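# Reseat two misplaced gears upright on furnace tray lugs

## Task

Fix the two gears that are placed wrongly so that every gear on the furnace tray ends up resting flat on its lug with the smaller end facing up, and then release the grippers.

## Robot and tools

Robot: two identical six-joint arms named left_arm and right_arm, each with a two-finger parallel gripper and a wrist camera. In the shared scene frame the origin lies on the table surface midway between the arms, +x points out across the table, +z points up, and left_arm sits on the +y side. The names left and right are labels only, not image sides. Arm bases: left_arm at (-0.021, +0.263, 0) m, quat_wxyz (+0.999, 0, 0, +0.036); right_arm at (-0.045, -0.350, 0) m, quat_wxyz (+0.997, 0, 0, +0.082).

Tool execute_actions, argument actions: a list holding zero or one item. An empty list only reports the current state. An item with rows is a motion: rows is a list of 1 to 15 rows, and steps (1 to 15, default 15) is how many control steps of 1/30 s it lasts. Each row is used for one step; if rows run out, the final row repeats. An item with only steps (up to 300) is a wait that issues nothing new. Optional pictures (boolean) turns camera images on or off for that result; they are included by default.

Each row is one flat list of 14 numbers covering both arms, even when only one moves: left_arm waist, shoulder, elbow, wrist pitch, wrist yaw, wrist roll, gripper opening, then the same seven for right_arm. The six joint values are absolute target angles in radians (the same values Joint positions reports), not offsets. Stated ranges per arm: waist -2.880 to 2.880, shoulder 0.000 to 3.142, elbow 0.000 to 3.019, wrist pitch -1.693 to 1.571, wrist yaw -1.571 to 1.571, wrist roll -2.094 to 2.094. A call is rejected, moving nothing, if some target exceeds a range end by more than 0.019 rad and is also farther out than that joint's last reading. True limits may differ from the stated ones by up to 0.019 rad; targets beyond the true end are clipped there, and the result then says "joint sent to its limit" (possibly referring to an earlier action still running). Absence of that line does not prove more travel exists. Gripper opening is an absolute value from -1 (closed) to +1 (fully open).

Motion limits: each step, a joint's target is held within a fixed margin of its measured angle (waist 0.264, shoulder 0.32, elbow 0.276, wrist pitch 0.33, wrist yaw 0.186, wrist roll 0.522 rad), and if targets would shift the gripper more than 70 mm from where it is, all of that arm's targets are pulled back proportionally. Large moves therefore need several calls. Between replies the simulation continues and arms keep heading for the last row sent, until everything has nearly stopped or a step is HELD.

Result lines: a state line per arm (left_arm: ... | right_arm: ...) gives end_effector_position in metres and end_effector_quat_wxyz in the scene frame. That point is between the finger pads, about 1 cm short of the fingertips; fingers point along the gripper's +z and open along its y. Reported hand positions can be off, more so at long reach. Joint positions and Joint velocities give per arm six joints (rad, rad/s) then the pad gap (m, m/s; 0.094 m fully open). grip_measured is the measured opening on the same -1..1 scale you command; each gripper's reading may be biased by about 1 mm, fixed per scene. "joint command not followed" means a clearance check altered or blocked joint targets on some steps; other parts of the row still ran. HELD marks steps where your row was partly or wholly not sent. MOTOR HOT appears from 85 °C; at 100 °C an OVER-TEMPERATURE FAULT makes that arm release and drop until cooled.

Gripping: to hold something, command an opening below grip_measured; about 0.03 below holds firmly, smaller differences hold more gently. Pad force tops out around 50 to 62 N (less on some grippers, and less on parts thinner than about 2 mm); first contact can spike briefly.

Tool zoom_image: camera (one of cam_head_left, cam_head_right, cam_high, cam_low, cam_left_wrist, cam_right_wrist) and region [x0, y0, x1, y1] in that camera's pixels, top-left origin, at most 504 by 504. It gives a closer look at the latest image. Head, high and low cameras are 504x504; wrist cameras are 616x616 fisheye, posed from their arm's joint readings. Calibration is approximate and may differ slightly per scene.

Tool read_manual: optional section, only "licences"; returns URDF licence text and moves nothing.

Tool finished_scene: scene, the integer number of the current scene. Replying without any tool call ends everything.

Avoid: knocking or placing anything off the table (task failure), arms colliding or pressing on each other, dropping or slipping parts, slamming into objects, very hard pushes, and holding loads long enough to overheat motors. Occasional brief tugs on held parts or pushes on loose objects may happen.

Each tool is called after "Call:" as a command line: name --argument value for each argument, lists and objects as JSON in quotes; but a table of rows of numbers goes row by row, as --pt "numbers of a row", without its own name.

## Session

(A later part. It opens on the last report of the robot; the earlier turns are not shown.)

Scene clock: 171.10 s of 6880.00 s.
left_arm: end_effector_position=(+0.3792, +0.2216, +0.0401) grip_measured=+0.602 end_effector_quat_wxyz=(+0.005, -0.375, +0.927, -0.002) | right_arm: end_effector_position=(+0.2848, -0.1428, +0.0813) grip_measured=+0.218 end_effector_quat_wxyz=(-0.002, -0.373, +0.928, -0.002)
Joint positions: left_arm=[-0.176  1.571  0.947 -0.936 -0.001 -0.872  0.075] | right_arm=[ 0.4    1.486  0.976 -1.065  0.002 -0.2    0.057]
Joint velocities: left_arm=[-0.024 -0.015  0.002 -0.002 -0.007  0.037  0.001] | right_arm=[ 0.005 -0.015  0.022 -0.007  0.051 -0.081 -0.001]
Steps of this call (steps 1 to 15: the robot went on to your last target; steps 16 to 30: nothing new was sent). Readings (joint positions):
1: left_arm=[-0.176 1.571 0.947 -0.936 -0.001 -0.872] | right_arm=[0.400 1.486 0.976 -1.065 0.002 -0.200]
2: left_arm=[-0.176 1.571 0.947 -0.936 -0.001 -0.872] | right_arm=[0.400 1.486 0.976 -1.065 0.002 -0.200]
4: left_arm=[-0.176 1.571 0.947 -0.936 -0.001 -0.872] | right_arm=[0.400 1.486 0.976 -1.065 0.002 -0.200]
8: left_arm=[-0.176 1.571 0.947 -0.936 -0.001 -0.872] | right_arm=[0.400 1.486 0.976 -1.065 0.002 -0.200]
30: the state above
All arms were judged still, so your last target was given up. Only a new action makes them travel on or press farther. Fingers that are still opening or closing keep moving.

Call:
execute_actions --actions '[{"rows":[[-0.183,1.59,0.925,-0.925,0,-0.885,0.6,1.368,0.362,0.70,-0.3245,0,0,0.17]]}]' --pictures false

Call:
execute_actions --actions '[{"rows":[[-0.183,1.59,0.925,-0.925,0,-0.885,0.0,1.368,0.362,0.70,-0.3245,0,0,0.17]]}]' --pictures false

Call:
execute_actions --actions '[{"steps":90}]'

Scene clock: 201.70 s of 6880.00 s.
left_arm: end_effector_position=(+0.3773, +0.2220, +0.0380) grip_measured=+0.602 end_effector_quat_wxyz=(+0.005, -0.376, +0.926, -0.002) | right_arm: end_effector_position=(+0.1137, +0.0163, +0.2189) grip_measured=+0.218 end_effector_quat_wxyz=(+0.351, -0.526, +0.745, +0.214)
Joint positions: left_arm=[-0.176  1.571  0.941 -0.93  -0.002 -0.874  0.075] | right_arm=[ 1.     0.913  0.676 -0.487  0.002 -0.066  0.057]
Joint velocities: left_arm=[-0.015 -0.005  0.007  0.007  0.037 -0.081  0.   ] | right_arm=[ 1.167 -1.138 -0.007  0.447 -0.037  0.095 -0.   ]
Steps of this call (steps 1 to 90: nothing new was sent; then 27.10 s passed at rest; steps 91 to 105: all 15 steps of this action). Readings (joint positions):
91: left_arm=[-0.176 1.571 0.946 -0.935 -0.001 -0.872] | right_arm=[0.410 1.473 0.954 -1.028 0.007 -0.183]
92: left_arm=[-0.176 1.571 0.944 -0.934 -0.001 -0.872] | right_arm=[0.432 1.441 0.906 -0.949 0.013 -0.162]
94: left_arm=[-0.176 1.571 0.941 -0.931 -0.002 -0.874] | right_arm=[0.513 1.351 0.803 -0.828 0.013 -0.130]
98: left_arm=[-0.176 1.571 0.941 -0.930 -0.002 -0.874] | right_arm=[0.713 1.176 0.695 -0.667 0.005 -0.096]
105: the state above

Scene clock: 202.20 s of 6880.00 s.
left_arm: end_effector_position=(+0.3767, +0.2220, +0.0374) grip_measured=+0.176 end_effector_quat_wxyz=(+0.004, -0.377, +0.926, -0.001) | right_arm: end_effector_position=(-0.0346, -0.0610, +0.4448) grip_measured=+0.218 end_effector_quat_wxyz=(+0.512, -0.498, +0.504, +0.485)
Joint positions: left_arm=[-0.176  1.571  0.939 -0.929 -0.002 -0.875  0.055] | right_arm=[ 1.371  0.324  0.673 -0.353 -0.003 -0.02   0.057]
Joint velocities: left_arm=[-0.005 -0.015 -0.007 -0.002  0.007 -0.081 -0.   ] | right_arm=[-0.015 -0.288 -0.002  0.071  0.007  0.037 -0.   ]
Steps of this call (steps 1 to 15: all 15 steps of this action). Readings (joint positions):
1: left_arm=[-0.176 1.571 0.941 -0.930 -0.002 -0.875] | right_arm=[1.041 0.874 0.676 -0.474 0.001 -0.063]
2: left_arm=[-0.176 1.571 0.939 -0.930 -0.002 -0.875] | right_arm=[1.081 0.835 0.676 -0.463 0.001 -0.060]
4: left_arm=[-0.176 1.571 0.939 -0.929 -0.002 -0.875] | right_arm=[1.163 0.753 0.676 -0.446 0.000 -0.055]
8: left_arm=[-0.176 1.571 0.939 -0.929 -0.002 -0.875] | right_arm=[1.297 0.575 0.673 -0.422 -0.004 -0.045]
15: the state above

Scene clock: 205.20 s of 6880.00 s.
left_arm: end_effector_position=(+0.3767, +0.2220, +0.0374) grip_measured=+0.176 end_effector_quat_wxyz=(+0.004, -0.377, +0.926, -0.001) | right_arm: end_effector_position=(-0.0339, -0.0442, +0.4301) grip_measured=+0.218 end_effector_quat_wxyz=(+0.496, -0.508, +0.520, +0.474)
Joint positions: left_arm=[-0.176  1.571  0.939 -0.929 -0.002 -0.875  0.055] | right_arm=[ 1.371  0.379  0.673 -0.351 -0.003 -0.011  0.057]
Joint velocities: left_arm=[-0.005  0.015  0.002  0.017  0.007 -0.051 -0.   ] | right_arm=[-0.005  0.024  0.007 -0.007  0.022 -0.022  0.   ]
Steps of this call (steps 1 to 30: the robot went on to your last target; steps 31 to 90: nothing new was sent). Readings (joint positions):
1: left_arm=[-0.176 1.571 0.939 -0.929 -0.002 -0.875] | right_arm=[1.371 0.319 0.673 -0.351 -0.003 -0.019]
2: left_arm=[-0.176 1.571 0.939 -0.929 -0.002 -0.875] | right_arm=[1.371 0.320 0.673 -0.351 -0.003 -0.017]
4: left_arm=[-0.176 1.571 0.939 -0.929 -0.002 -0.875] | right_arm=[1.371 0.336 0.673 -0.351 -0.003 -0.015]
8: left_arm=[-0.176 1.571 0.939 -0.929 -0.002 -0.875] | right_arm=[1.371 0.373 0.673 -0.351 -0.003 -0.013]
90: the state above
All arms were judged still, so your last target was given up. Only a new action makes them travel on or press farther. Fingers that are still opening or closing keep moving.
camera_calibration (this result's frames):
cam_left_wrist: T_world_to_cam=[[0.690315, -0.723502, 0.00319709, -0.0958911], [-0.583843, -0.554441, 0.593062, 0.321775], [-0.427309, -0.411266, -0.805151, 0.404772], [0, 0, 0, 1]] pos_world=[0.427024, 0.275497, 0.135377]
cam_right_wrist: T_world_to_cam=[[0.999827, -0.01715, 0.00726385, 0.0352549], [-0.00534358, -0.637752, -0.770223, 0.307699], [0.0178419, 0.770051, -0.637733, 0.430363], [0, 0, 0, 1]] pos_world=[-0.041283, -0.134561, 0.511197]

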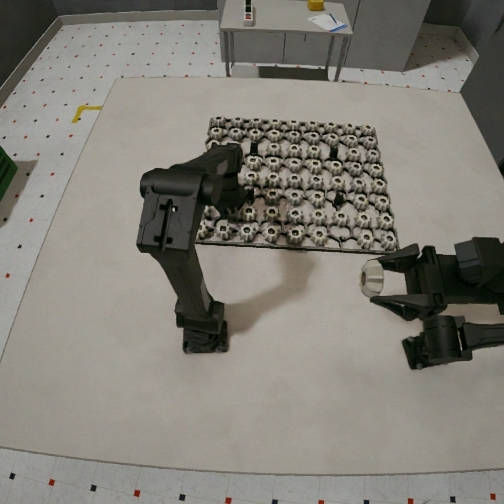

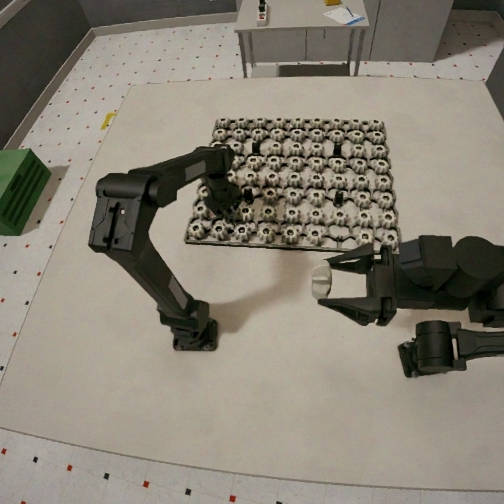

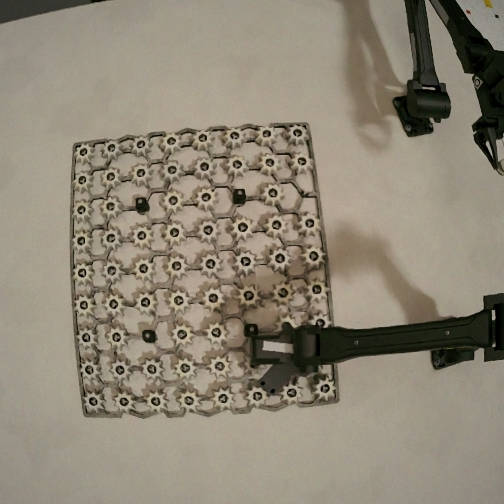

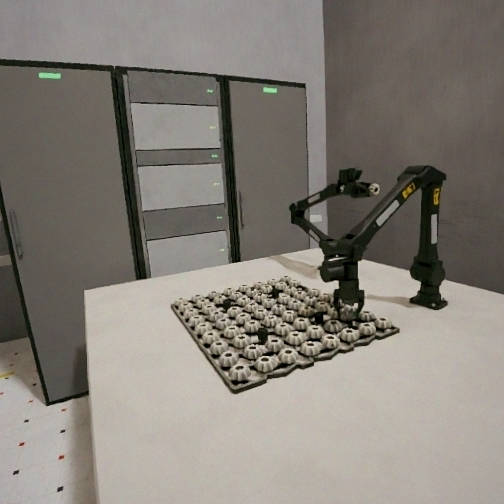

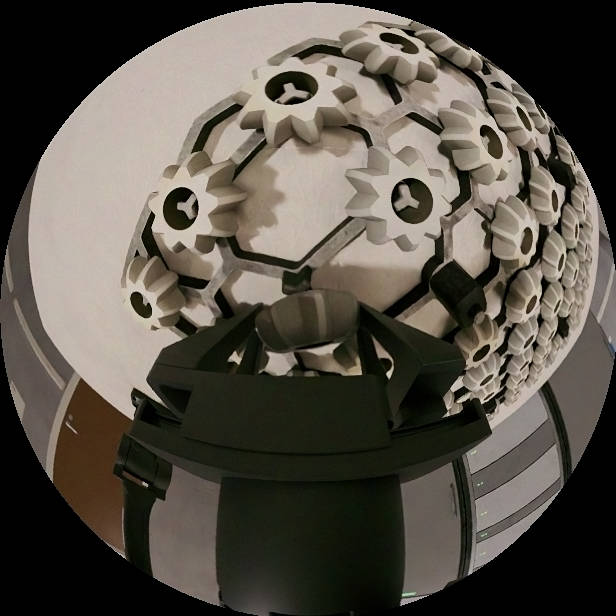

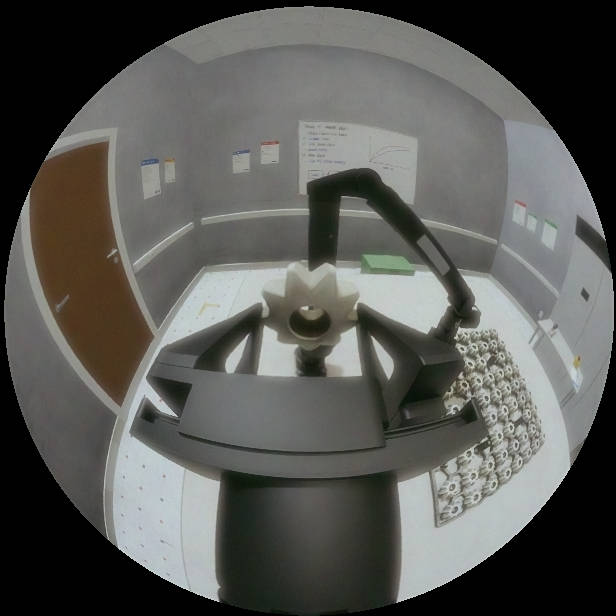

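Call:
execute_actions --actions '[{"rows":[[-0.176,1.40,0.939,-1.10,0,-0.875,0.13,1.371,0.379,0.673,-0.30,0,0,0.17]]}]' --pictures false

Call:
execute_actions --actions '[{"rows":[[0.5,1.40,0.939,-1.10,0,-0.875,0.13,1.371,0.379,0.673,-0.30,0,0,0.17]]}]' --pictures false

Call:
execute_actions --actions '[{"steps":45}]' --pictures false

Call:
execute_actions --actions '[{"rows":[[0.5,1.56,0.939,-0.92,0,-0.875,0.13,1.371,0.379,0.673,-0.30,0,0,0.17]]}]' --pictures false

Call:
execute_actions --actions '[{"steps":30}]'

Scene clock: 231.70 s of 6880.00 s.
left_arm: end_effector_position=(+0.3413, +0.2254, +0.0963) grip_measured=+0.176 end_effector_quat_wxyz=(+0.003, -0.377, +0.926, -0.002) | right_arm: end_effector_position=(-0.0338, -0.0401, +0.4165) grip_measured=+0.218 end_effector_quat_wxyz=(+0.491, -0.513, +0.525, +0.469)
Joint positions: left_arm=[-0.176  1.394  0.924 -1.093  0.    -0.875  0.055] | right_arm=[ 1.371  0.385  0.65  -0.342 -0.003 -0.011  0.057]
Joint velocities: left_arm=[-0.015  0.034 -0.007  0.007  0.022  0.066  0.   ] | right_arm=[-0.015 -0.005  0.022  0.002  0.022 -0.022  0.   ]
Steps of this call (steps 1 to 90: nothing new was sent; then 23.00 s passed at rest; steps 91 to 105: all 15 steps of this action). Readings (joint positions):
91: left_arm=[-0.176 1.563 0.939 -0.950 -0.002 -0.875] | right_arm=[1.371 0.379 0.671 -0.349 -0.003 -0.011]
92: left_arm=[-0.176 1.547 0.936 -0.994 -0.002 -0.875] | right_arm=[1.371 0.379 0.668 -0.344 -0.003 -0.011]
94: left_arm=[-0.176 1.491 0.926 -1.061 0.000 -0.875] | right_arm=[1.371 0.379 0.660 -0.342 -0.003 -0.011]
98: left_arm=[-0.176 1.399 0.924 -1.090 0.000 -0.875] | right_arm=[1.371 0.383 0.650 -0.342 -0.003 -0.011]
105: the state above

Scene clock: 232.20 s of 6880.00 s.
left_arm: end_effector_position=(+0.2723, +0.4791, +0.0950) grip_measured=+0.176 end_effector_quat_wxyz=(+0.003, -0.683, +0.730, +0.005) | right_arm: end_effector_position=(-0.0338, -0.0401, +0.4165) grip_measured=+0.218 end_effector_quat_wxyz=(+0.491, -0.513, +0.525, +0.469)
Joint positions: left_arm=[ 0.557  1.398  0.924 -1.093 -0.011 -0.875  0.055] | right_arm=[ 1.371  0.385  0.65  -0.342 -0.003 -0.011  0.057]
Joint velocities: left_arm=[ 0.161 -0.015 -0.007  0.002 -0.037 -0.022  0.   ] | right_arm=[-0.015 -0.005 -0.002  0.002  0.022 -0.037  0.   ]
Steps of this call (steps 1 to 15: all 15 steps of this action). Readings (joint positions):
1: left_arm=[-0.163 1.395 0.924 -1.093 0.007 -0.875] | right_arm=[1.371 0.385 0.650 -0.342 -0.003 -0.011]
2: left_arm=[-0.137 1.396 0.924 -1.093 0.014 -0.875] | right_arm=[1.371 0.385 0.650 -0.342 -0.003 -0.011]
4: left_arm=[-0.041 1.396 0.924 -1.093 0.013 -0.875] | right_arm=[1.371 0.385 0.650 -0.342 -0.003 -0.011]
8: left_arm=[0.211 1.396 0.924 -1.093 0.006 -0.875] | right_arm=[1.371 0.385 0.650 -0.342 -0.003 -0.011]
15: the state above

Scene clock: 233.70 s of 6880.00 s.
left_arm: end_effector_position=(+0.2858, +0.4594, +0.0950) grip_measured=+0.176 end_effector_quat_wxyz=(+0.002, -0.661, +0.750, -0.000) | right_arm: end_effector_position=(-0.0338, -0.0401, +0.4165) grip_measured=+0.218 end_effector_quat_wxyz=(+0.491, -0.513, +0.525, +0.469)
Joint positions: left_arm=[ 0.497  1.398  0.924 -1.093  0.    -0.875  0.055] | right_arm=[ 1.371  0.385  0.65  -0.342 -0.003 -0.011  0.057]
Joint velocities: left_arm=[-0.005 -0.015 -0.017 -0.012 -0.007  0.007  0.   ] | right_arm=[-0.005 -0.005  0.012 -0.007 -0.037  0.007  0.   ]
Steps of this call (steps 1 to 30: the robot went on to your last target; steps 31 to 45: nothing new was sent). Readings (joint positions):
1: left_arm=[0.558 1.398 0.924 -1.093 -0.011 -0.875] | right_arm=[1.371 0.385 0.650 -0.342 -0.003 -0.011]
2: left_arm=[0.550 1.398 0.924 -1.093 -0.008 -0.875] | right_arm=[1.371 0.385 0.650 -0.342 -0.003 -0.011]
4: left_arm=[0.527 1.398 0.924 -1.093 -0.004 -0.875] | right_arm=[1.371 0.385 0.650 -0.342 -0.003 -0.011]
8: left_arm=[0.497 1.398 0.924 -1.093 0.000 -0.875] | right_arm=[1.371 0.385 0.650 -0.342 -0.003 -0.011]
45: the state above
All arms were judged still, so your last target was given up. Only a new action makes them travel on or press farther. Fingers that are still opening or closing keep moving.

Scene clock: 234.20 s of 6880.00 s.
left_arm: end_effector_position=(+0.3091, +0.4742, +0.0258) grip_measured=+0.176 end_effector_quat_wxyz=(-0.012, -0.661, +0.750, +0.002) | right_arm: end_effector_position=(-0.0337, -0.0401, +0.4165) grip_measured=+0.218 end_effector_quat_wxyz=(+0.491, -0.513, +0.525, +0.469)
Joint positions: left_arm=[ 0.497  1.592  0.925 -0.928  0.    -0.875  0.055] | right_arm=[ 1.371  0.385  0.65  -0.342 -0.002 -0.011  0.057]
Joint velocities: left_arm=[ 0.015 -0.024 -0.007 -0.002  0.022 -0.037  0.001] | right_arm=[-0.005  0.005 -0.002 -0.012  0.051 -0.095  0.   ]
Steps of this call (steps 1 to 15: all 15 steps of this action). Readings (joint positions):
1: left_arm=[0.497 1.407 0.924 -1.072 0.000 -0.875] | right_arm=[1.371 0.385 0.650 -0.342 -0.002 -0.011]
2: left_arm=[0.497 1.426 0.924 -1.028 0.000 -0.875] | right_arm=[1.371 0.385 0.650 -0.342 -0.002 -0.011]
4: left_arm=[0.497 1.490 0.926 -0.953 0.000 -0.875] | right_arm=[1.371 0.385 0.650 -0.342 -0.002 -0.011]
8: left_arm=[0.497 1.592 0.926 -0.929 0.000 -0.875] | right_arm=[1.371 0.385 0.650 -0.342 -0.002 -0.011]
15: the state above

Scene clock: 235.20 s of 6880.00 s.
left_arm: end_effector_position=(+0.3091, +0.4743, +0.0260) grip_measured=+0.176 end_effector_quat_wxyz=(-0.011, -0.661, +0.750, +0.002) | right_arm: end_effector_position=(-0.0337, -0.0401, +0.4165) grip_measured=+0.218 end_effector_quat_wxyz=(+0.491, -0.513, +0.525, +0.469)
Joint positions: left_arm=[ 0.497  1.591  0.925 -0.928  0.    -0.875  0.055] | right_arm=[ 1.371  0.385  0.65  -0.342 -0.002 -0.011  0.057]
Joint velocities: left_arm=[-0.005  0.005 -0.007 -0.007 -0.007 -0.037 -0.   ] | right_arm=[ 0.005 -0.005  0.012 -0.017 -0.007  0.007 -0.   ]
Steps of this call (steps 1 to 15: the robot went on to your last target; steps 16 to 30: nothing new was sent). Readings (joint positions):
1: left_arm=[0.497 1.591 0.925 -0.928 0.000 -0.875] | right_arm=[1.371 0.385 0.650 -0.342 -0.002 -0.011]
2: left_arm=[0.497 1.591 0.925 -0.928 0.000 -0.875] | right_arm=[1.371 0.385 0.650 -0.342 -0.002 -0.011]
4: left_arm=[0.497 1.591 0.925 -0.928 0.000 -0.875] | right_arm=[1.371 0.385 0.650 -0.342 -0.002 -0.011]
8: left_arm=[0.497 1.591 0.925 -0.928 0.000 -0.875] | right_arm=[1.371 0.385 0.650 -0.342 -0.002 -0.011]
30: the state above
All arms were judged still, so your last target was given up. Only a new action makes them travel on or press farther. Fingers that are still opening or closing keep moving.
camera_calibration (this result's frames):
cam_left_wrist: T_world_to_cam=[[0.990444, -0.136429, -0.0201883, -0.237284], [-0.0958532, -0.786212, 0.610478, 0.387612], [-0.0991588, -0.602709, -0.791776, 0.459428], [0, 0, 0, 1]] pos_world=[0.317726, 0.549274, 0.122346]
cam_right_wrist: T_world_to_cam=[[0.999827, -0.0174171, 0.00651254, 0.0355101], [-0.00644631, -0.653171, -0.757183, 0.293712], [0.0174418, 0.75701, -0.653171, 0.424423], [0, 0, 0, 1]] pos_world=[-0.0410132, -0.12883, 0.499384]

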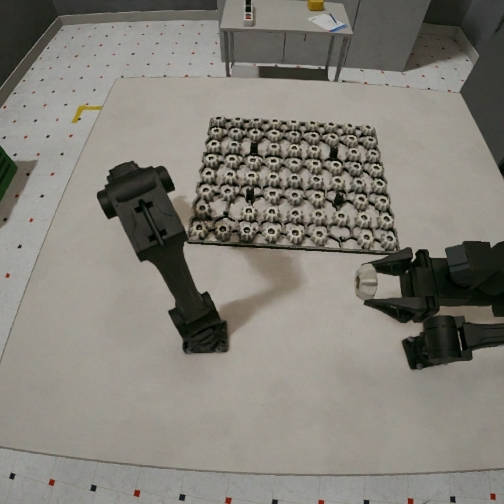

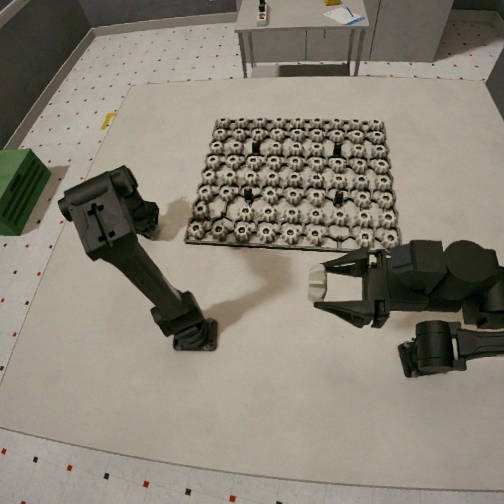

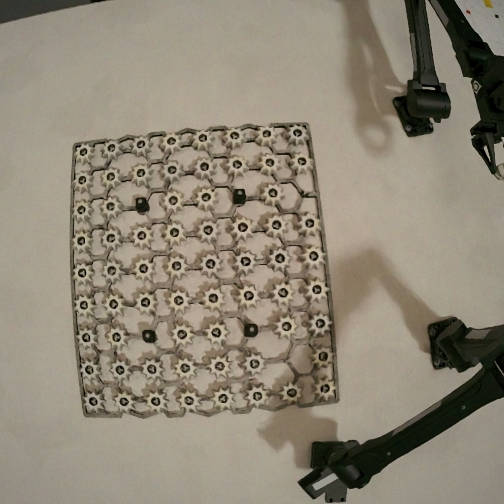

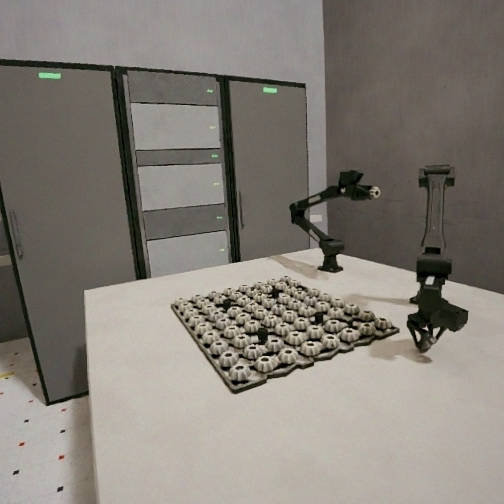

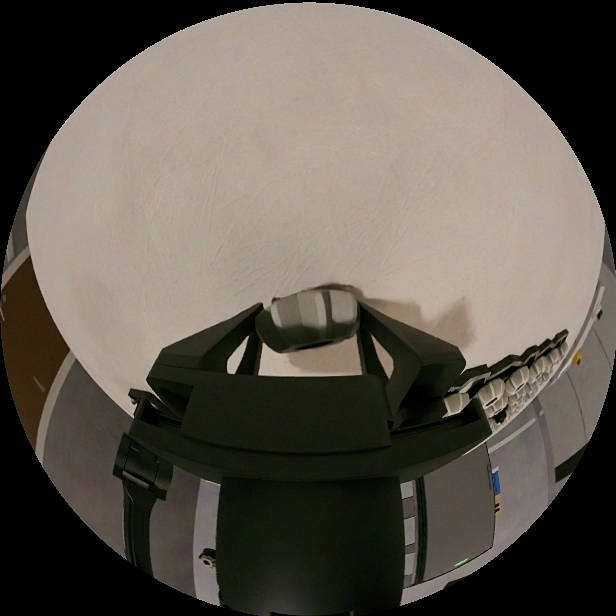

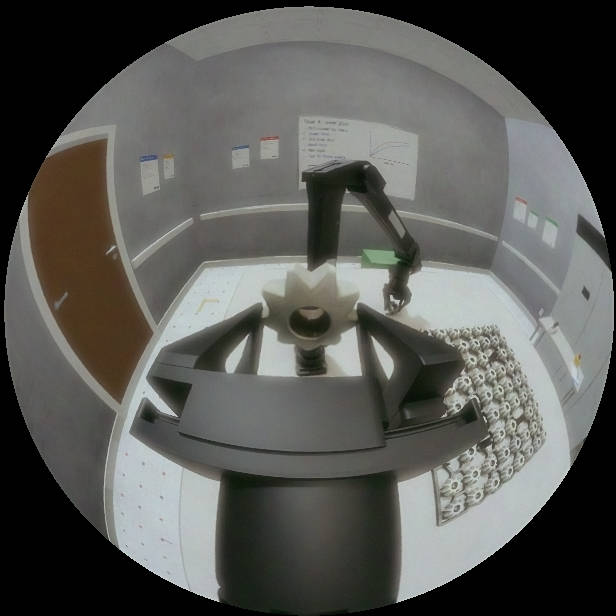

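Release.

Call:
execute_actions --actions '[{"rows":[[0.5,1.56,0.939,-0.92,0,-0.875,0.6,1.371,0.379,0.673,-0.30,0,0,0.17]]}]' --pictures false

Call:
execute_actions --actions '[{"steps":30}]'

Scene clock: 241.27 s of 6880.00 s.
left_arm: end_effector_position=(+0.3104, +0.4751, +0.0318) grip_measured=+0.598 end_effector_quat_wxyz=(-0.004, -0.661, +0.750, +0.001) | right_arm: end_effector_position=(-0.0337, -0.0401, +0.4165) grip_measured=+0.218 end_effector_quat_wxyz=(+0.491, -0.513, +0.525, +0.469)
Joint positions: left_arm=[ 0.497  1.576  0.925 -0.928  0.    -0.875  0.075] | right_arm=[ 1.371  0.385  0.65  -0.342 -0.002 -0.011  0.057]
Joint velocities: left_arm=[-0.005  0.005 -0.032 -0.017 -0.051 -0.022 -0.   ] | right_arm=[-0.005  0.005  0.002 -0.017  0.007 -0.051  0.   ]
Steps of this call (steps 1 to 90: nothing new was sent; then 2.57 s passed at rest; steps 91 to 105: all 15 steps of this action). Readings (joint positions):
91: left_arm=[0.497 1.591 0.925 -0.928 0.000 -0.875] | right_arm=[1.371 0.385 0.650 -0.342 -0.002 -0.011]
92: left_arm=[0.497 1.590 0.925 -0.928 0.000 -0.875] | right_arm=[1.371 0.385 0.650 -0.342 -0.002 -0.011]
94: left_arm=[0.497 1.586 0.925 -0.928 0.000 -0.875] | right_arm=[1.371 0.385 0.650 -0.342 -0.002 -0.011]
98: left_arm=[0.497 1.577 0.925 -0.928 0.000 -0.875] | right_arm=[1.371 0.385 0.650 -0.342 -0.002 -0.011]
105: the state above

Scene clock: 242.27 s of 6880.00 s.
left_arm: end_effector_position=(+0.3104, +0.4751, +0.0318) grip_measured=+0.598 end_effector_quat_wxyz=(-0.004, -0.661, +0.750, +0.001) | right_arm: end_effector_position=(-0.0337, -0.0401, +0.4165) grip_measured=+0.218 end_effector_quat_wxyz=(+0.491, -0.513, +0.525, +0.469)
Joint positions: left_arm=[ 0.497  1.576  0.925 -0.928  0.    -0.875  0.075] | right_arm=[ 1.371  0.385  0.65  -0.342 -0.002 -0.011  0.057]
Joint velocities: left_arm=[-0.005 -0.015 -0.002  0.002  0.007  0.007 -0.001] | right_arm=[ 0.005  0.005 -0.017  0.007  0.022 -0.051 -0.001]
Steps of this call (steps 1 to 15: the robot went on to your last target; steps 16 to 30: nothing new was sent). Readings (joint positions):
1: left_arm=[0.497 1.576 0.925 -0.928 0.000 -0.875] | right_arm=[1.371 0.385 0.650 -0.342 -0.002 -0.011]
2: left_arm=[0.497 1.576 0.925 -0.928 0.000 -0.875] | right_arm=[1.371 0.385 0.650 -0.342 -0.002 -0.011]
4: left_arm=[0.497 1.576 0.925 -0.928 0.000 -0.875] | right_arm=[1.371 0.385 0.650 -0.342 -0.002 -0.011]
8: left_arm=[0.497 1.576 0.925 -0.928 0.000 -0.875] | right_arm=[1.371 0.385 0.650 -0.342 -0.002 -0.011]
30: the state above
All arms were judged still, so your last target was given up. Only a new action makes them travel on or press farther. Fingers that are still opening or closing keep moving.
camera_calibration (this result's frames):
cam_left_wrist: T_world_to_cam=[[0.990632, -0.136308, -0.00829168, -0.238869], [-0.103842, -0.791328, 0.602509, 0.390036], [-0.0886885, -0.596004, -0.798069, 0.458437], [0, 0, 0, 1]] pos_world=[0.317791, 0.549316, 0.128883]
cam_right_wrist: T_world_to_cam=[[0.999827, -0.0174171, 0.00651254, 0.0355101], [-0.00644631, -0.653171, -0.757183, 0.293712], [0.0174418, 0.75701, -0.653171, 0.424423], [0, 0, 0, 1]] pos_world=[-0.0410132, -0.12883, 0.499384]

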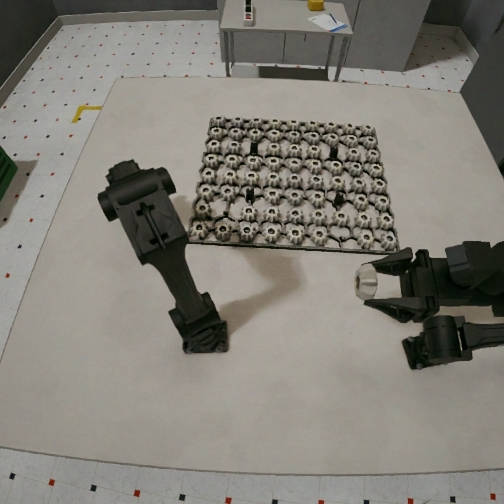

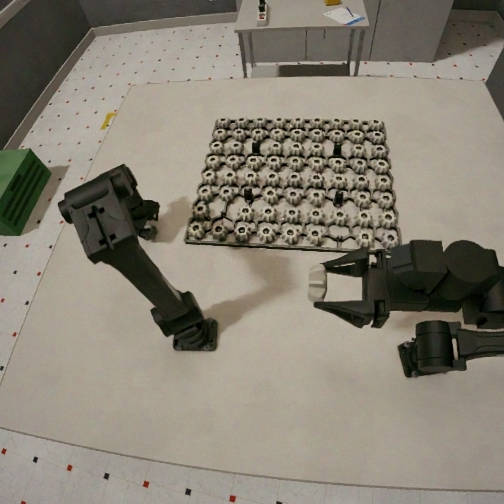

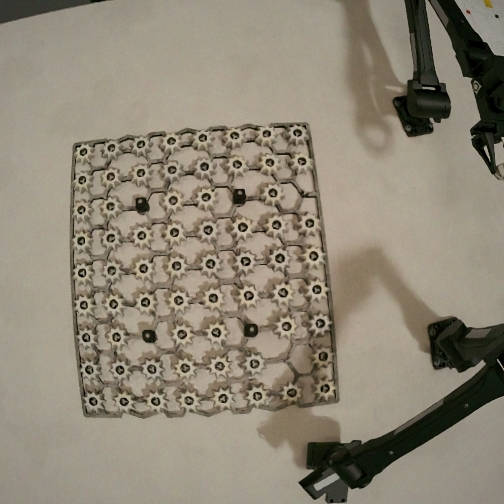

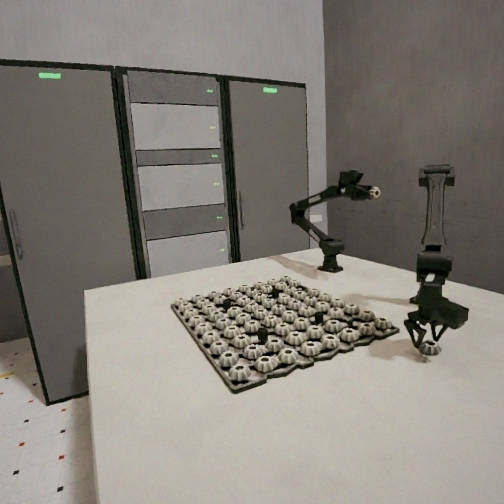

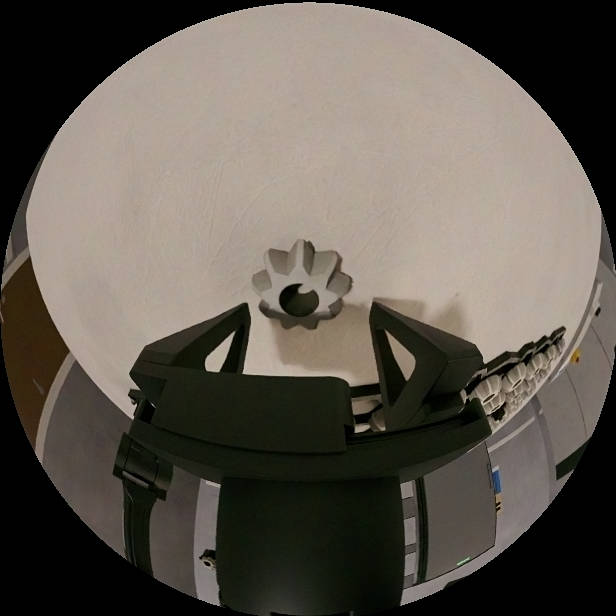

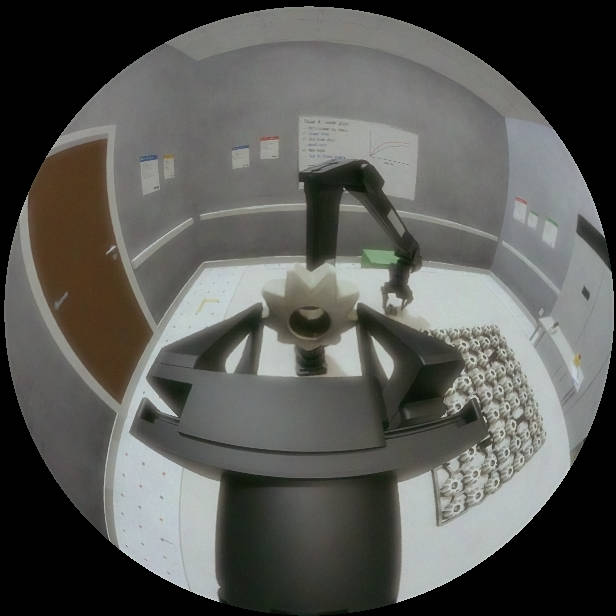

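Call:
execute_actions --actions '[{"rows":[[0.528,1.576,0.888,-0.865,0,-0.875,0.6,1.371,0.379,0.673,-0.30,0,0,0.17]]}]' --pictures false

Call:
execute_actions --actions '[{"steps":20}]' --pictures false

Scene clock: 255.67 s of 6880.00 s.
left_arm: end_effector_position=(+0.3028, +0.4830, +0.0225) grip_measured=+0.598 end_effector_quat_wxyz=(+0.007, -0.671, +0.741, -0.001) | right_arm: end_effector_position=(-0.0337, -0.0401, +0.4165) grip_measured=+0.218 end_effector_quat_wxyz=(+0.491, -0.513, +0.525, +0.469)
Joint positions: left_arm=[ 0.524  1.576  0.894 -0.876  0.    -0.875  0.075] | right_arm=[ 1.371  0.385  0.65  -0.342 -0.002 -0.011  0.057]
Joint velocities: left_arm=[-0.005 -0.015  0.002 -0.012 -0.007 -0.081 -0.   ] | right_arm=[-0.015 -0.015 -0.002  0.007 -0.066 -0.022 -0.001]
Steps of this call (steps 1 to 90: nothing new was sent; then 9.90 s passed at rest; steps 91 to 105: all 15 steps of this action). Readings (joint positions):
91: left_arm=[0.498 1.576 0.921 -0.918 0.000 -0.875] | right_arm=[1.371 0.385 0.650 -0.342 -0.002 -0.011]
92: left_arm=[0.501 1.576 0.915 -0.900 0.000 -0.875] | right_arm=[1.371 0.385 0.650 -0.342 -0.002 -0.011]
94: left_arm=[0.511 1.576 0.903 -0.882 0.000 -0.875] | right_arm=[1.371 0.385 0.650 -0.342 -0.002 -0.011]
98: left_arm=[0.524 1.576 0.894 -0.878 0.000 -0.875] | right_arm=[1.371 0.385 0.650 -0.342 -0.002 -0.011]
105: the state above

Scene clock: 256.33 s of 6880.00 s.
left_arm: end_effector_position=(+0.3028, +0.4830, +0.0225) grip_measured=+0.598 end_effector_quat_wxyz=(+0.007, -0.671, +0.741, -0.001) | right_arm: end_effector_position=(-0.0337, -0.0401, +0.4165) grip_measured=+0.218 end_effector_quat_wxyz=(+0.491, -0.513, +0.525, +0.469)
Joint positions: left_arm=[ 0.524  1.576  0.894 -0.876  0.    -0.875  0.075] | right_arm=[ 1.371  0.385  0.65  -0.342 -0.002 -0.011  0.057]
Joint velocities: left_arm=[-0.005 -0.005 -0.002  0.002  0.11   0.022 -0.   ] | right_arm=[-0.005 -0.015  0.002 -0.002  0.037 -0.037  0.001]
Steps of this call (steps 1 to 15: the robot went on to your last target; steps 16 to 20: nothing new was sent). Readings (joint positions):
1: left_arm=[0.524 1.576 0.894 -0.876 0.000 -0.875] | right_arm=[1.371 0.385 0.650 -0.342 -0.002 -0.011]
2: left_arm=[0.524 1.576 0.894 -0.876 0.000 -0.875] | right_arm=[1.371 0.385 0.650 -0.342 -0.002 -0.011]
4: left_arm=[0.524 1.576 0.894 -0.876 0.000 -0.875] | right_arm=[1.371 0.385 0.650 -0.342 -0.002 -0.011]
8: left_arm=[0.524 1.576 0.894 -0.876 0.000 -0.875] | right_arm=[1.371 0.385 0.650 -0.342 -0.002 -0.011]
20: the state above
All arms were judged still, so your last target was given up. Only a new action makes them travel on or press farther. Fingers that are still opening or closing keep moving.

Call:
execute_actions --actions '[{"rows":[[0.528,1.61,0.888,-0.865,0,-0.875,0.6,1.371,0.379,0.673,-0.30,0,0,0.17]]}]' --pictures false

Call:
execute_actions --actions '[{"rows":[[0.528,1.61,0.888,-0.865,0,-0.875,0.0,1.371,0.379,0.673,-0.30,0,0,0.17]]}]'

Scene clock: 269.20 s of 6880.00 s.
left_arm: end_effector_position=(+0.3014, +0.4820, +0.0162) grip_measured=+0.598 end_effector_quat_wxyz=(-0.001, -0.671, +0.741, +0.000) | right_arm: end_effector_position=(-0.0337, -0.0401, +0.4165) grip_measured=+0.218 end_effector_quat_wxyz=(+0.491, -0.513, +0.525, +0.469)
Joint positions: left_arm=[ 0.524  1.593  0.894 -0.875  0.    -0.875  0.075] | right_arm=[ 1.371  0.385  0.65  -0.342 -0.002 -0.011  0.057]
Joint velocities: left_arm=[-0.005  0.005 -0.012  0.007  0.081 -0.007  0.001] | right_arm=[-0.005  0.005 -0.002  0.007  0.007 -0.066 -0.001]
Steps of this call (steps 1 to 90: nothing new was sent; then 9.37 s passed at rest; steps 91 to 105: all 15 steps of this action). Readings (joint positions):
91: left_arm=[0.524 1.576 0.894 -0.876 0.000 -0.875] | right_arm=[1.371 0.385 0.650 -0.342 -0.002 -0.011]
92: left_arm=[0.524 1.578 0.894 -0.875 0.000 -0.875] | right_arm=[1.371 0.385 0.650 -0.342 -0.002 -0.011]
94: left_arm=[0.524 1.583 0.894 -0.875 0.000 -0.875] | right_arm=[1.371 0.385 0.650 -0.342 -0.002 -0.011]
98: left_arm=[0.524 1.592 0.894 -0.875 0.000 -0.875] | right_arm=[1.371 0.385 0.650 -0.342 -0.002 -0.011]
105: the state above

Scene clock: 269.70 s of 6880.00 s.
left_arm: end_effector_position=(+0.3019, +0.4824, +0.0162) grip_measured=+0.165 end_effector_quat_wxyz=(+0.000, -0.671, +0.741, -0.000) | right_arm: end_effector_position=(-0.0337, -0.0401, +0.4165) grip_measured=+0.218 end_effector_quat_wxyz=(+0.491, -0.513, +0.525, +0.469)
Joint positions: left_arm=[ 0.524  1.593  0.894 -0.872  0.    -0.875  0.055] | right_arm=[ 1.371  0.385  0.65  -0.342 -0.002 -0.011  0.057]
Joint velocities: left_arm=[ 0.005 -0.005 -0.002 -0.002  0.066 -0.037 -0.   ] | right_arm=[ 0.005 -0.015  0.002 -0.012 -0.037  0.022 -0.   ]
Steps of this call (steps 1 to 15: all 15 steps of this action). Readings (joint positions):
1: left_arm=[0.524 1.593 0.894 -0.875 0.000 -0.875] | right_arm=[1.371 0.385 0.650 -0.342 -0.002 -0.011]
2: left_arm=[0.524 1.593 0.894 -0.873 0.001 -0.875] | right_arm=[1.371 0.385 0.650 -0.342 -0.002 -0.011]
4: left_arm=[0.524 1.593 0.894 -0.873 0.000 -0.875] | right_arm=[1.371 0.385 0.650 -0.342 -0.002 -0.011]
8: left_arm=[0.524 1.593 0.894 -0.872 0.000 -0.875] | right_arm=[1.371 0.385 0.650 -0.342 -0.002 -0.011]
15: the state above
camera_calibration (this result's frames):
cam_left_wrist: T_world_to_cam=[[0.994036, -0.109028, -0.00248753, -0.243855], [-0.0858596, -0.796457, 0.598569, 0.401429], [-0.0672422, -0.594785, -0.801068, 0.442559], [0, 0, 0, 1]] pos_world=[0.306626, 0.556361, 0.11363]
cam_right_wrist: T_world_to_cam=[[0.999827, -0.0174171, 0.00651254, 0.0355101], [-0.00644631, -0.653171, -0.757183, 0.293712], [0.0174418, 0.75701, -0.653171, 0.424423], [0, 0, 0, 1]] pos_world=[-0.0410132, -0.12883, 0.499384]

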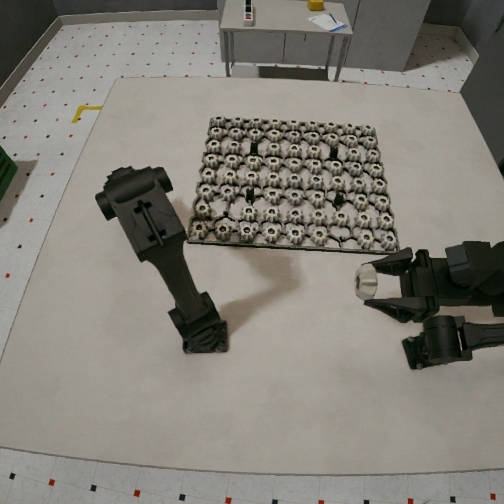

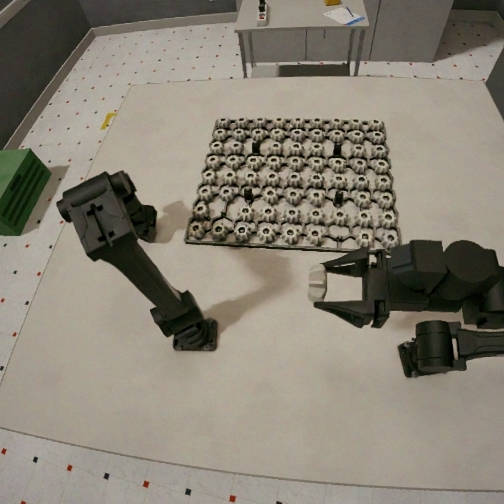

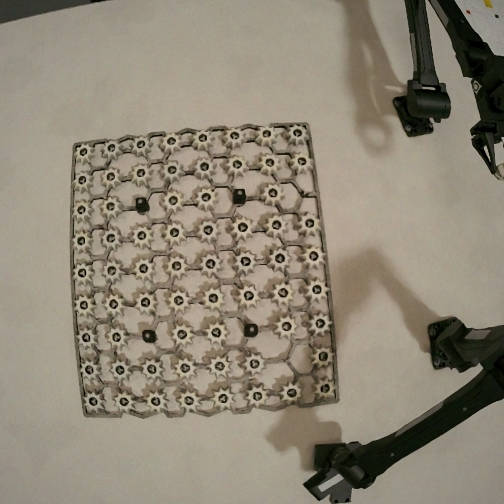

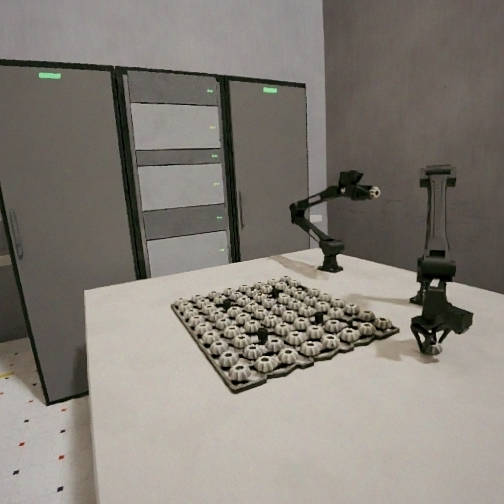

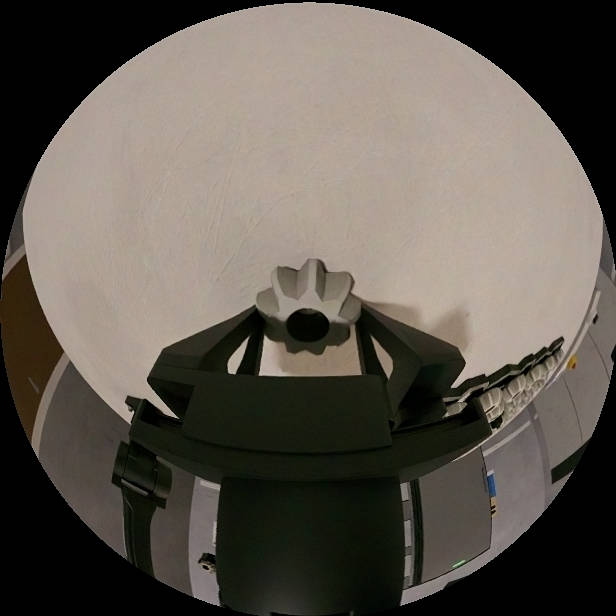

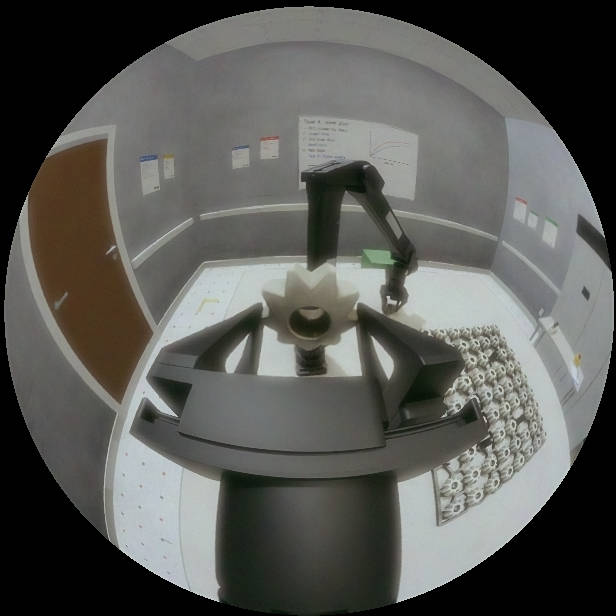

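Call:
execute_actions --actions '[{"rows":[[0.528,1.51,1.06,-1.095,0,-0.875,0.12,1.371,0.379,0.673,-0.30,0,0,0.17]]}]' --pictures false

Call:
execute_actions --actions '[{"rows":[[-0.124,1.51,1.06,-1.095,0,-0.85,0.12,1.371,0.379,0.673,-0.30,0,0,0.17]]}]' --pictures false

Call:
execute_actions --actions '[{"steps":50}]'

Scene clock: 284.93 s of 6880.00 s.
left_arm: end_effector_position=(+0.3143, +0.4908, +0.0924) grip_measured=+0.123 end_effector_quat_wxyz=(+0.005, -0.671, +0.741, -0.001) | right_arm: end_effector_position=(-0.0337, -0.0401, +0.4165) grip_measured=+0.218 end_effector_quat_wxyz=(+0.491, -0.513, +0.525, +0.469)
Joint positions: left_arm=[ 0.524  1.502  1.027 -1.086  0.    -0.875  0.053] | right_arm=[ 1.371  0.385  0.65  -0.342 -0.002 -0.011  0.057]
Joint velocities: left_arm=[ 0.015 -0.015 -0.017 -0.027  0.022 -0.037 -0.   ] | right_arm=[-0.005 -0.015  0.007 -0.012 -0.007 -0.037 -0.001]
Steps of this call (steps 1 to 15: the robot went on to your last target; steps 16 to 90: nothing new was sent; then 11.73 s passed at rest; steps 91 to 105: all 15 steps of this action). Readings (joint positions):
91: left_arm=[0.524 1.591 0.905 -0.900 0.000 -0.875] | right_arm=[1.371 0.385 0.650 -0.342 -0.002 -0.011]
92: left_arm=[0.524 1.590 0.920 -0.958 0.000 -0.875] | right_arm=[1.371 0.385 0.650 -0.342 -0.002 -0.011]
94: left_arm=[0.524 1.574 0.951 -1.035 0.000 -0.875] | right_arm=[1.371 0.385 0.650 -0.342 -0.002 -0.011]
98: left_arm=[0.524 1.528 1.008 -1.080 0.000 -0.875] | right_arm=[1.371 0.385 0.650 -0.342 -0.002 -0.011]
105: the state above

Scene clock: 285.43 s of 6880.00 s.
left_arm: end_effector_position=(+0.3823, +0.2243, +0.0924) grip_measured=+0.122 end_effector_quat_wxyz=(+0.003, -0.377, +0.926, -0.004) | right_arm: end_effector_position=(-0.0337, -0.0401, +0.4165) grip_measured=+0.218 end_effector_quat_wxyz=(+0.491, -0.513, +0.525, +0.469)
Joint positions: left_arm=[-0.166  1.502  1.027 -1.087  0.005 -0.866  0.053] | right_arm=[ 1.371  0.385  0.65  -0.342 -0.002 -0.011  0.057]
Joint velocities: left_arm=[-0.571 -0.015 -0.007 -0.002 -0.022  0.007 -0.   ] | right_arm=[-0.005 -0.005 -0.007 -0.012 -0.037  0.007  0.   ]
Steps of this call (steps 1 to 15: all 15 steps of this action). Readings (joint positions):
1: left_arm=[0.514 1.502 1.027 -1.087 -0.004 -0.875] | right_arm=[1.371 0.385 0.650 -0.342 -0.002 -0.011]
2: left_arm=[0.492 1.502 1.027 -1.087 -0.006 -0.875] | right_arm=[1.371 0.385 0.650 -0.342 -0.002 -0.011]
4: left_arm=[0.410 1.502 1.027 -1.087 -0.006 -0.875] | right_arm=[1.371 0.385 0.650 -0.342 -0.002 -0.011]
8: left_arm=[0.189 1.502 1.027 -1.087 -0.005 -0.874] | right_arm=[1.371 0.385 0.650 -0.342 -0.002 -0.011]
15: the state above

Scene clock: 287.10 s of 6880.00 s.
left_arm: end_effector_position=(+0.3836, +0.2431, +0.0924) grip_measured=+0.123 end_effector_quat_wxyz=(+0.004, -0.397, +0.918, -0.002) | right_arm: end_effector_position=(-0.0337, -0.0401, +0.4165) grip_measured=+0.218 end_effector_quat_wxyz=(+0.491, -0.513, +0.525, +0.469)
Joint positions: left_arm=[-0.121  1.502  1.027 -1.087  0.001 -0.864  0.053] | right_arm=[ 1.371  0.385  0.65  -0.342 -0.002 -0.011  0.057]
Joint velocities: left_arm=[ 0.015  0.005 -0.002 -0.002  0.037  0.022  0.   ] | right_arm=[-0.005 -0.005 -0.007 -0.012 -0.022  0.022  0.001]
Steps of this call (steps 1 to 30: the robot went on to your last target; steps 31 to 50: nothing new was sent). Readings (joint positions):
1: left_arm=[-0.178 1.502 1.027 -1.087 0.005 -0.864] | right_arm=[1.371 0.385 0.650 -0.342 -0.002 -0.011]
2: left_arm=[-0.179 1.502 1.027 -1.087 0.005 -0.864] | right_arm=[1.371 0.385 0.650 -0.342 -0.002 -0.011]
4: left_arm=[-0.163 1.502 1.027 -1.087 0.004 -0.864] | right_arm=[1.371 0.385 0.650 -0.342 -0.002 -0.011]
8: left_arm=[-0.126 1.502 1.027 -1.087 0.001 -0.864] | right_arm=[1.371 0.385 0.650 -0.342 -0.002 -0.011]
50: the state above
All arms were judged still, so your last target was given up. Only a new action makes them travel on or press farther. Fingers that are still opening or closing keep moving.
camera_calibration (this result's frames):
cam_left_wrist: T_world_to_cam=[[0.7211, -0.692814, 0.0048752, -0.10507], [-0.559118, -0.577761, 0.594625, 0.300972], [-0.409148, -0.43151, -0.803988, 0.458481], [0, 0, 0, 1]] pos_world=[0.431632, 0.298935, 0.19016]
cam_right_wrist: T_world_to_cam=[[0.999827, -0.0174171, 0.00651254, 0.0355101], [-0.00644631, -0.653171, -0.757183, 0.293712], [0.0174418, 0.75701, -0.653171, 0.424423], [0, 0, 0, 1]] pos_world=[-0.0410132, -0.12883, 0.499384]

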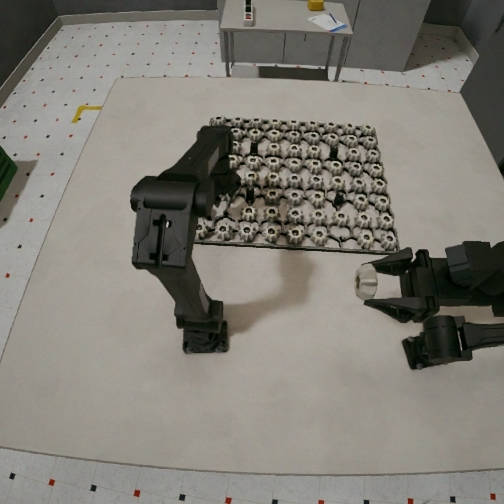

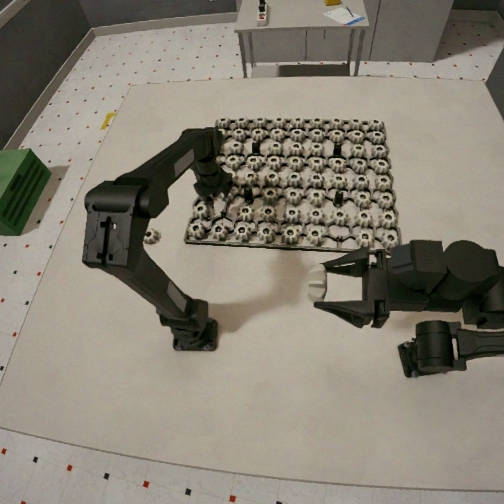

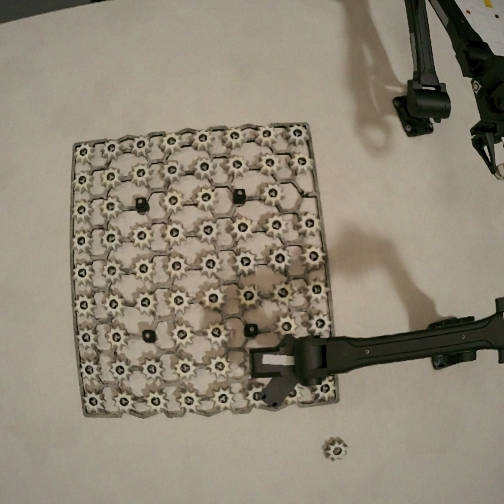

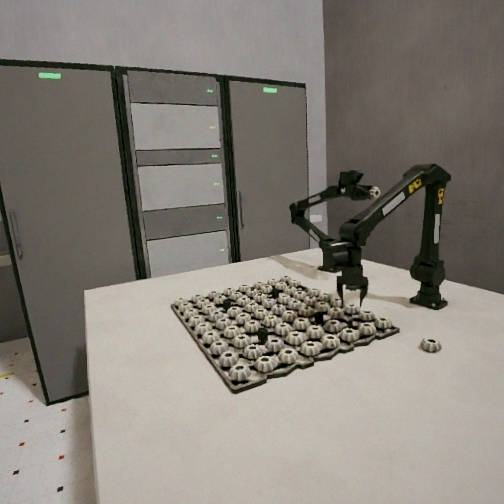

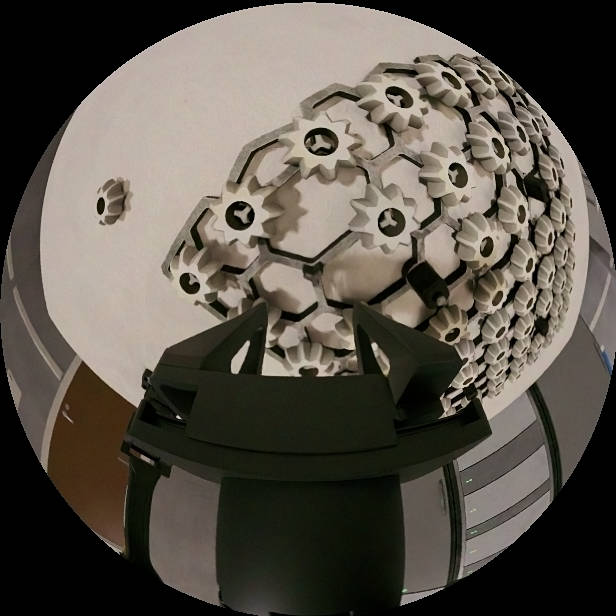

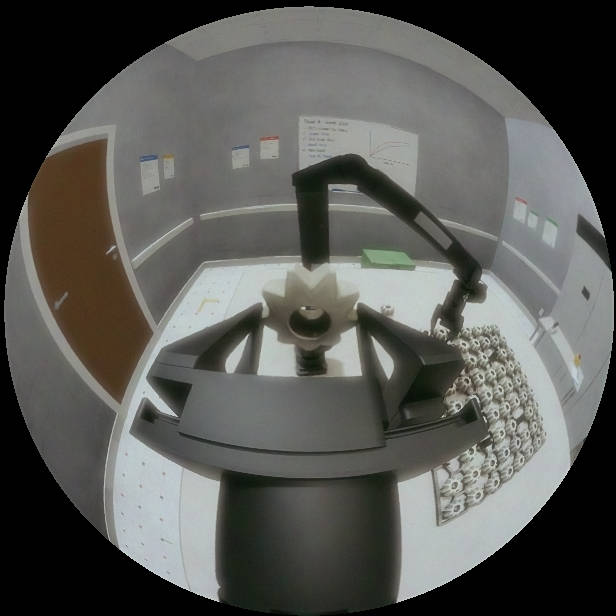

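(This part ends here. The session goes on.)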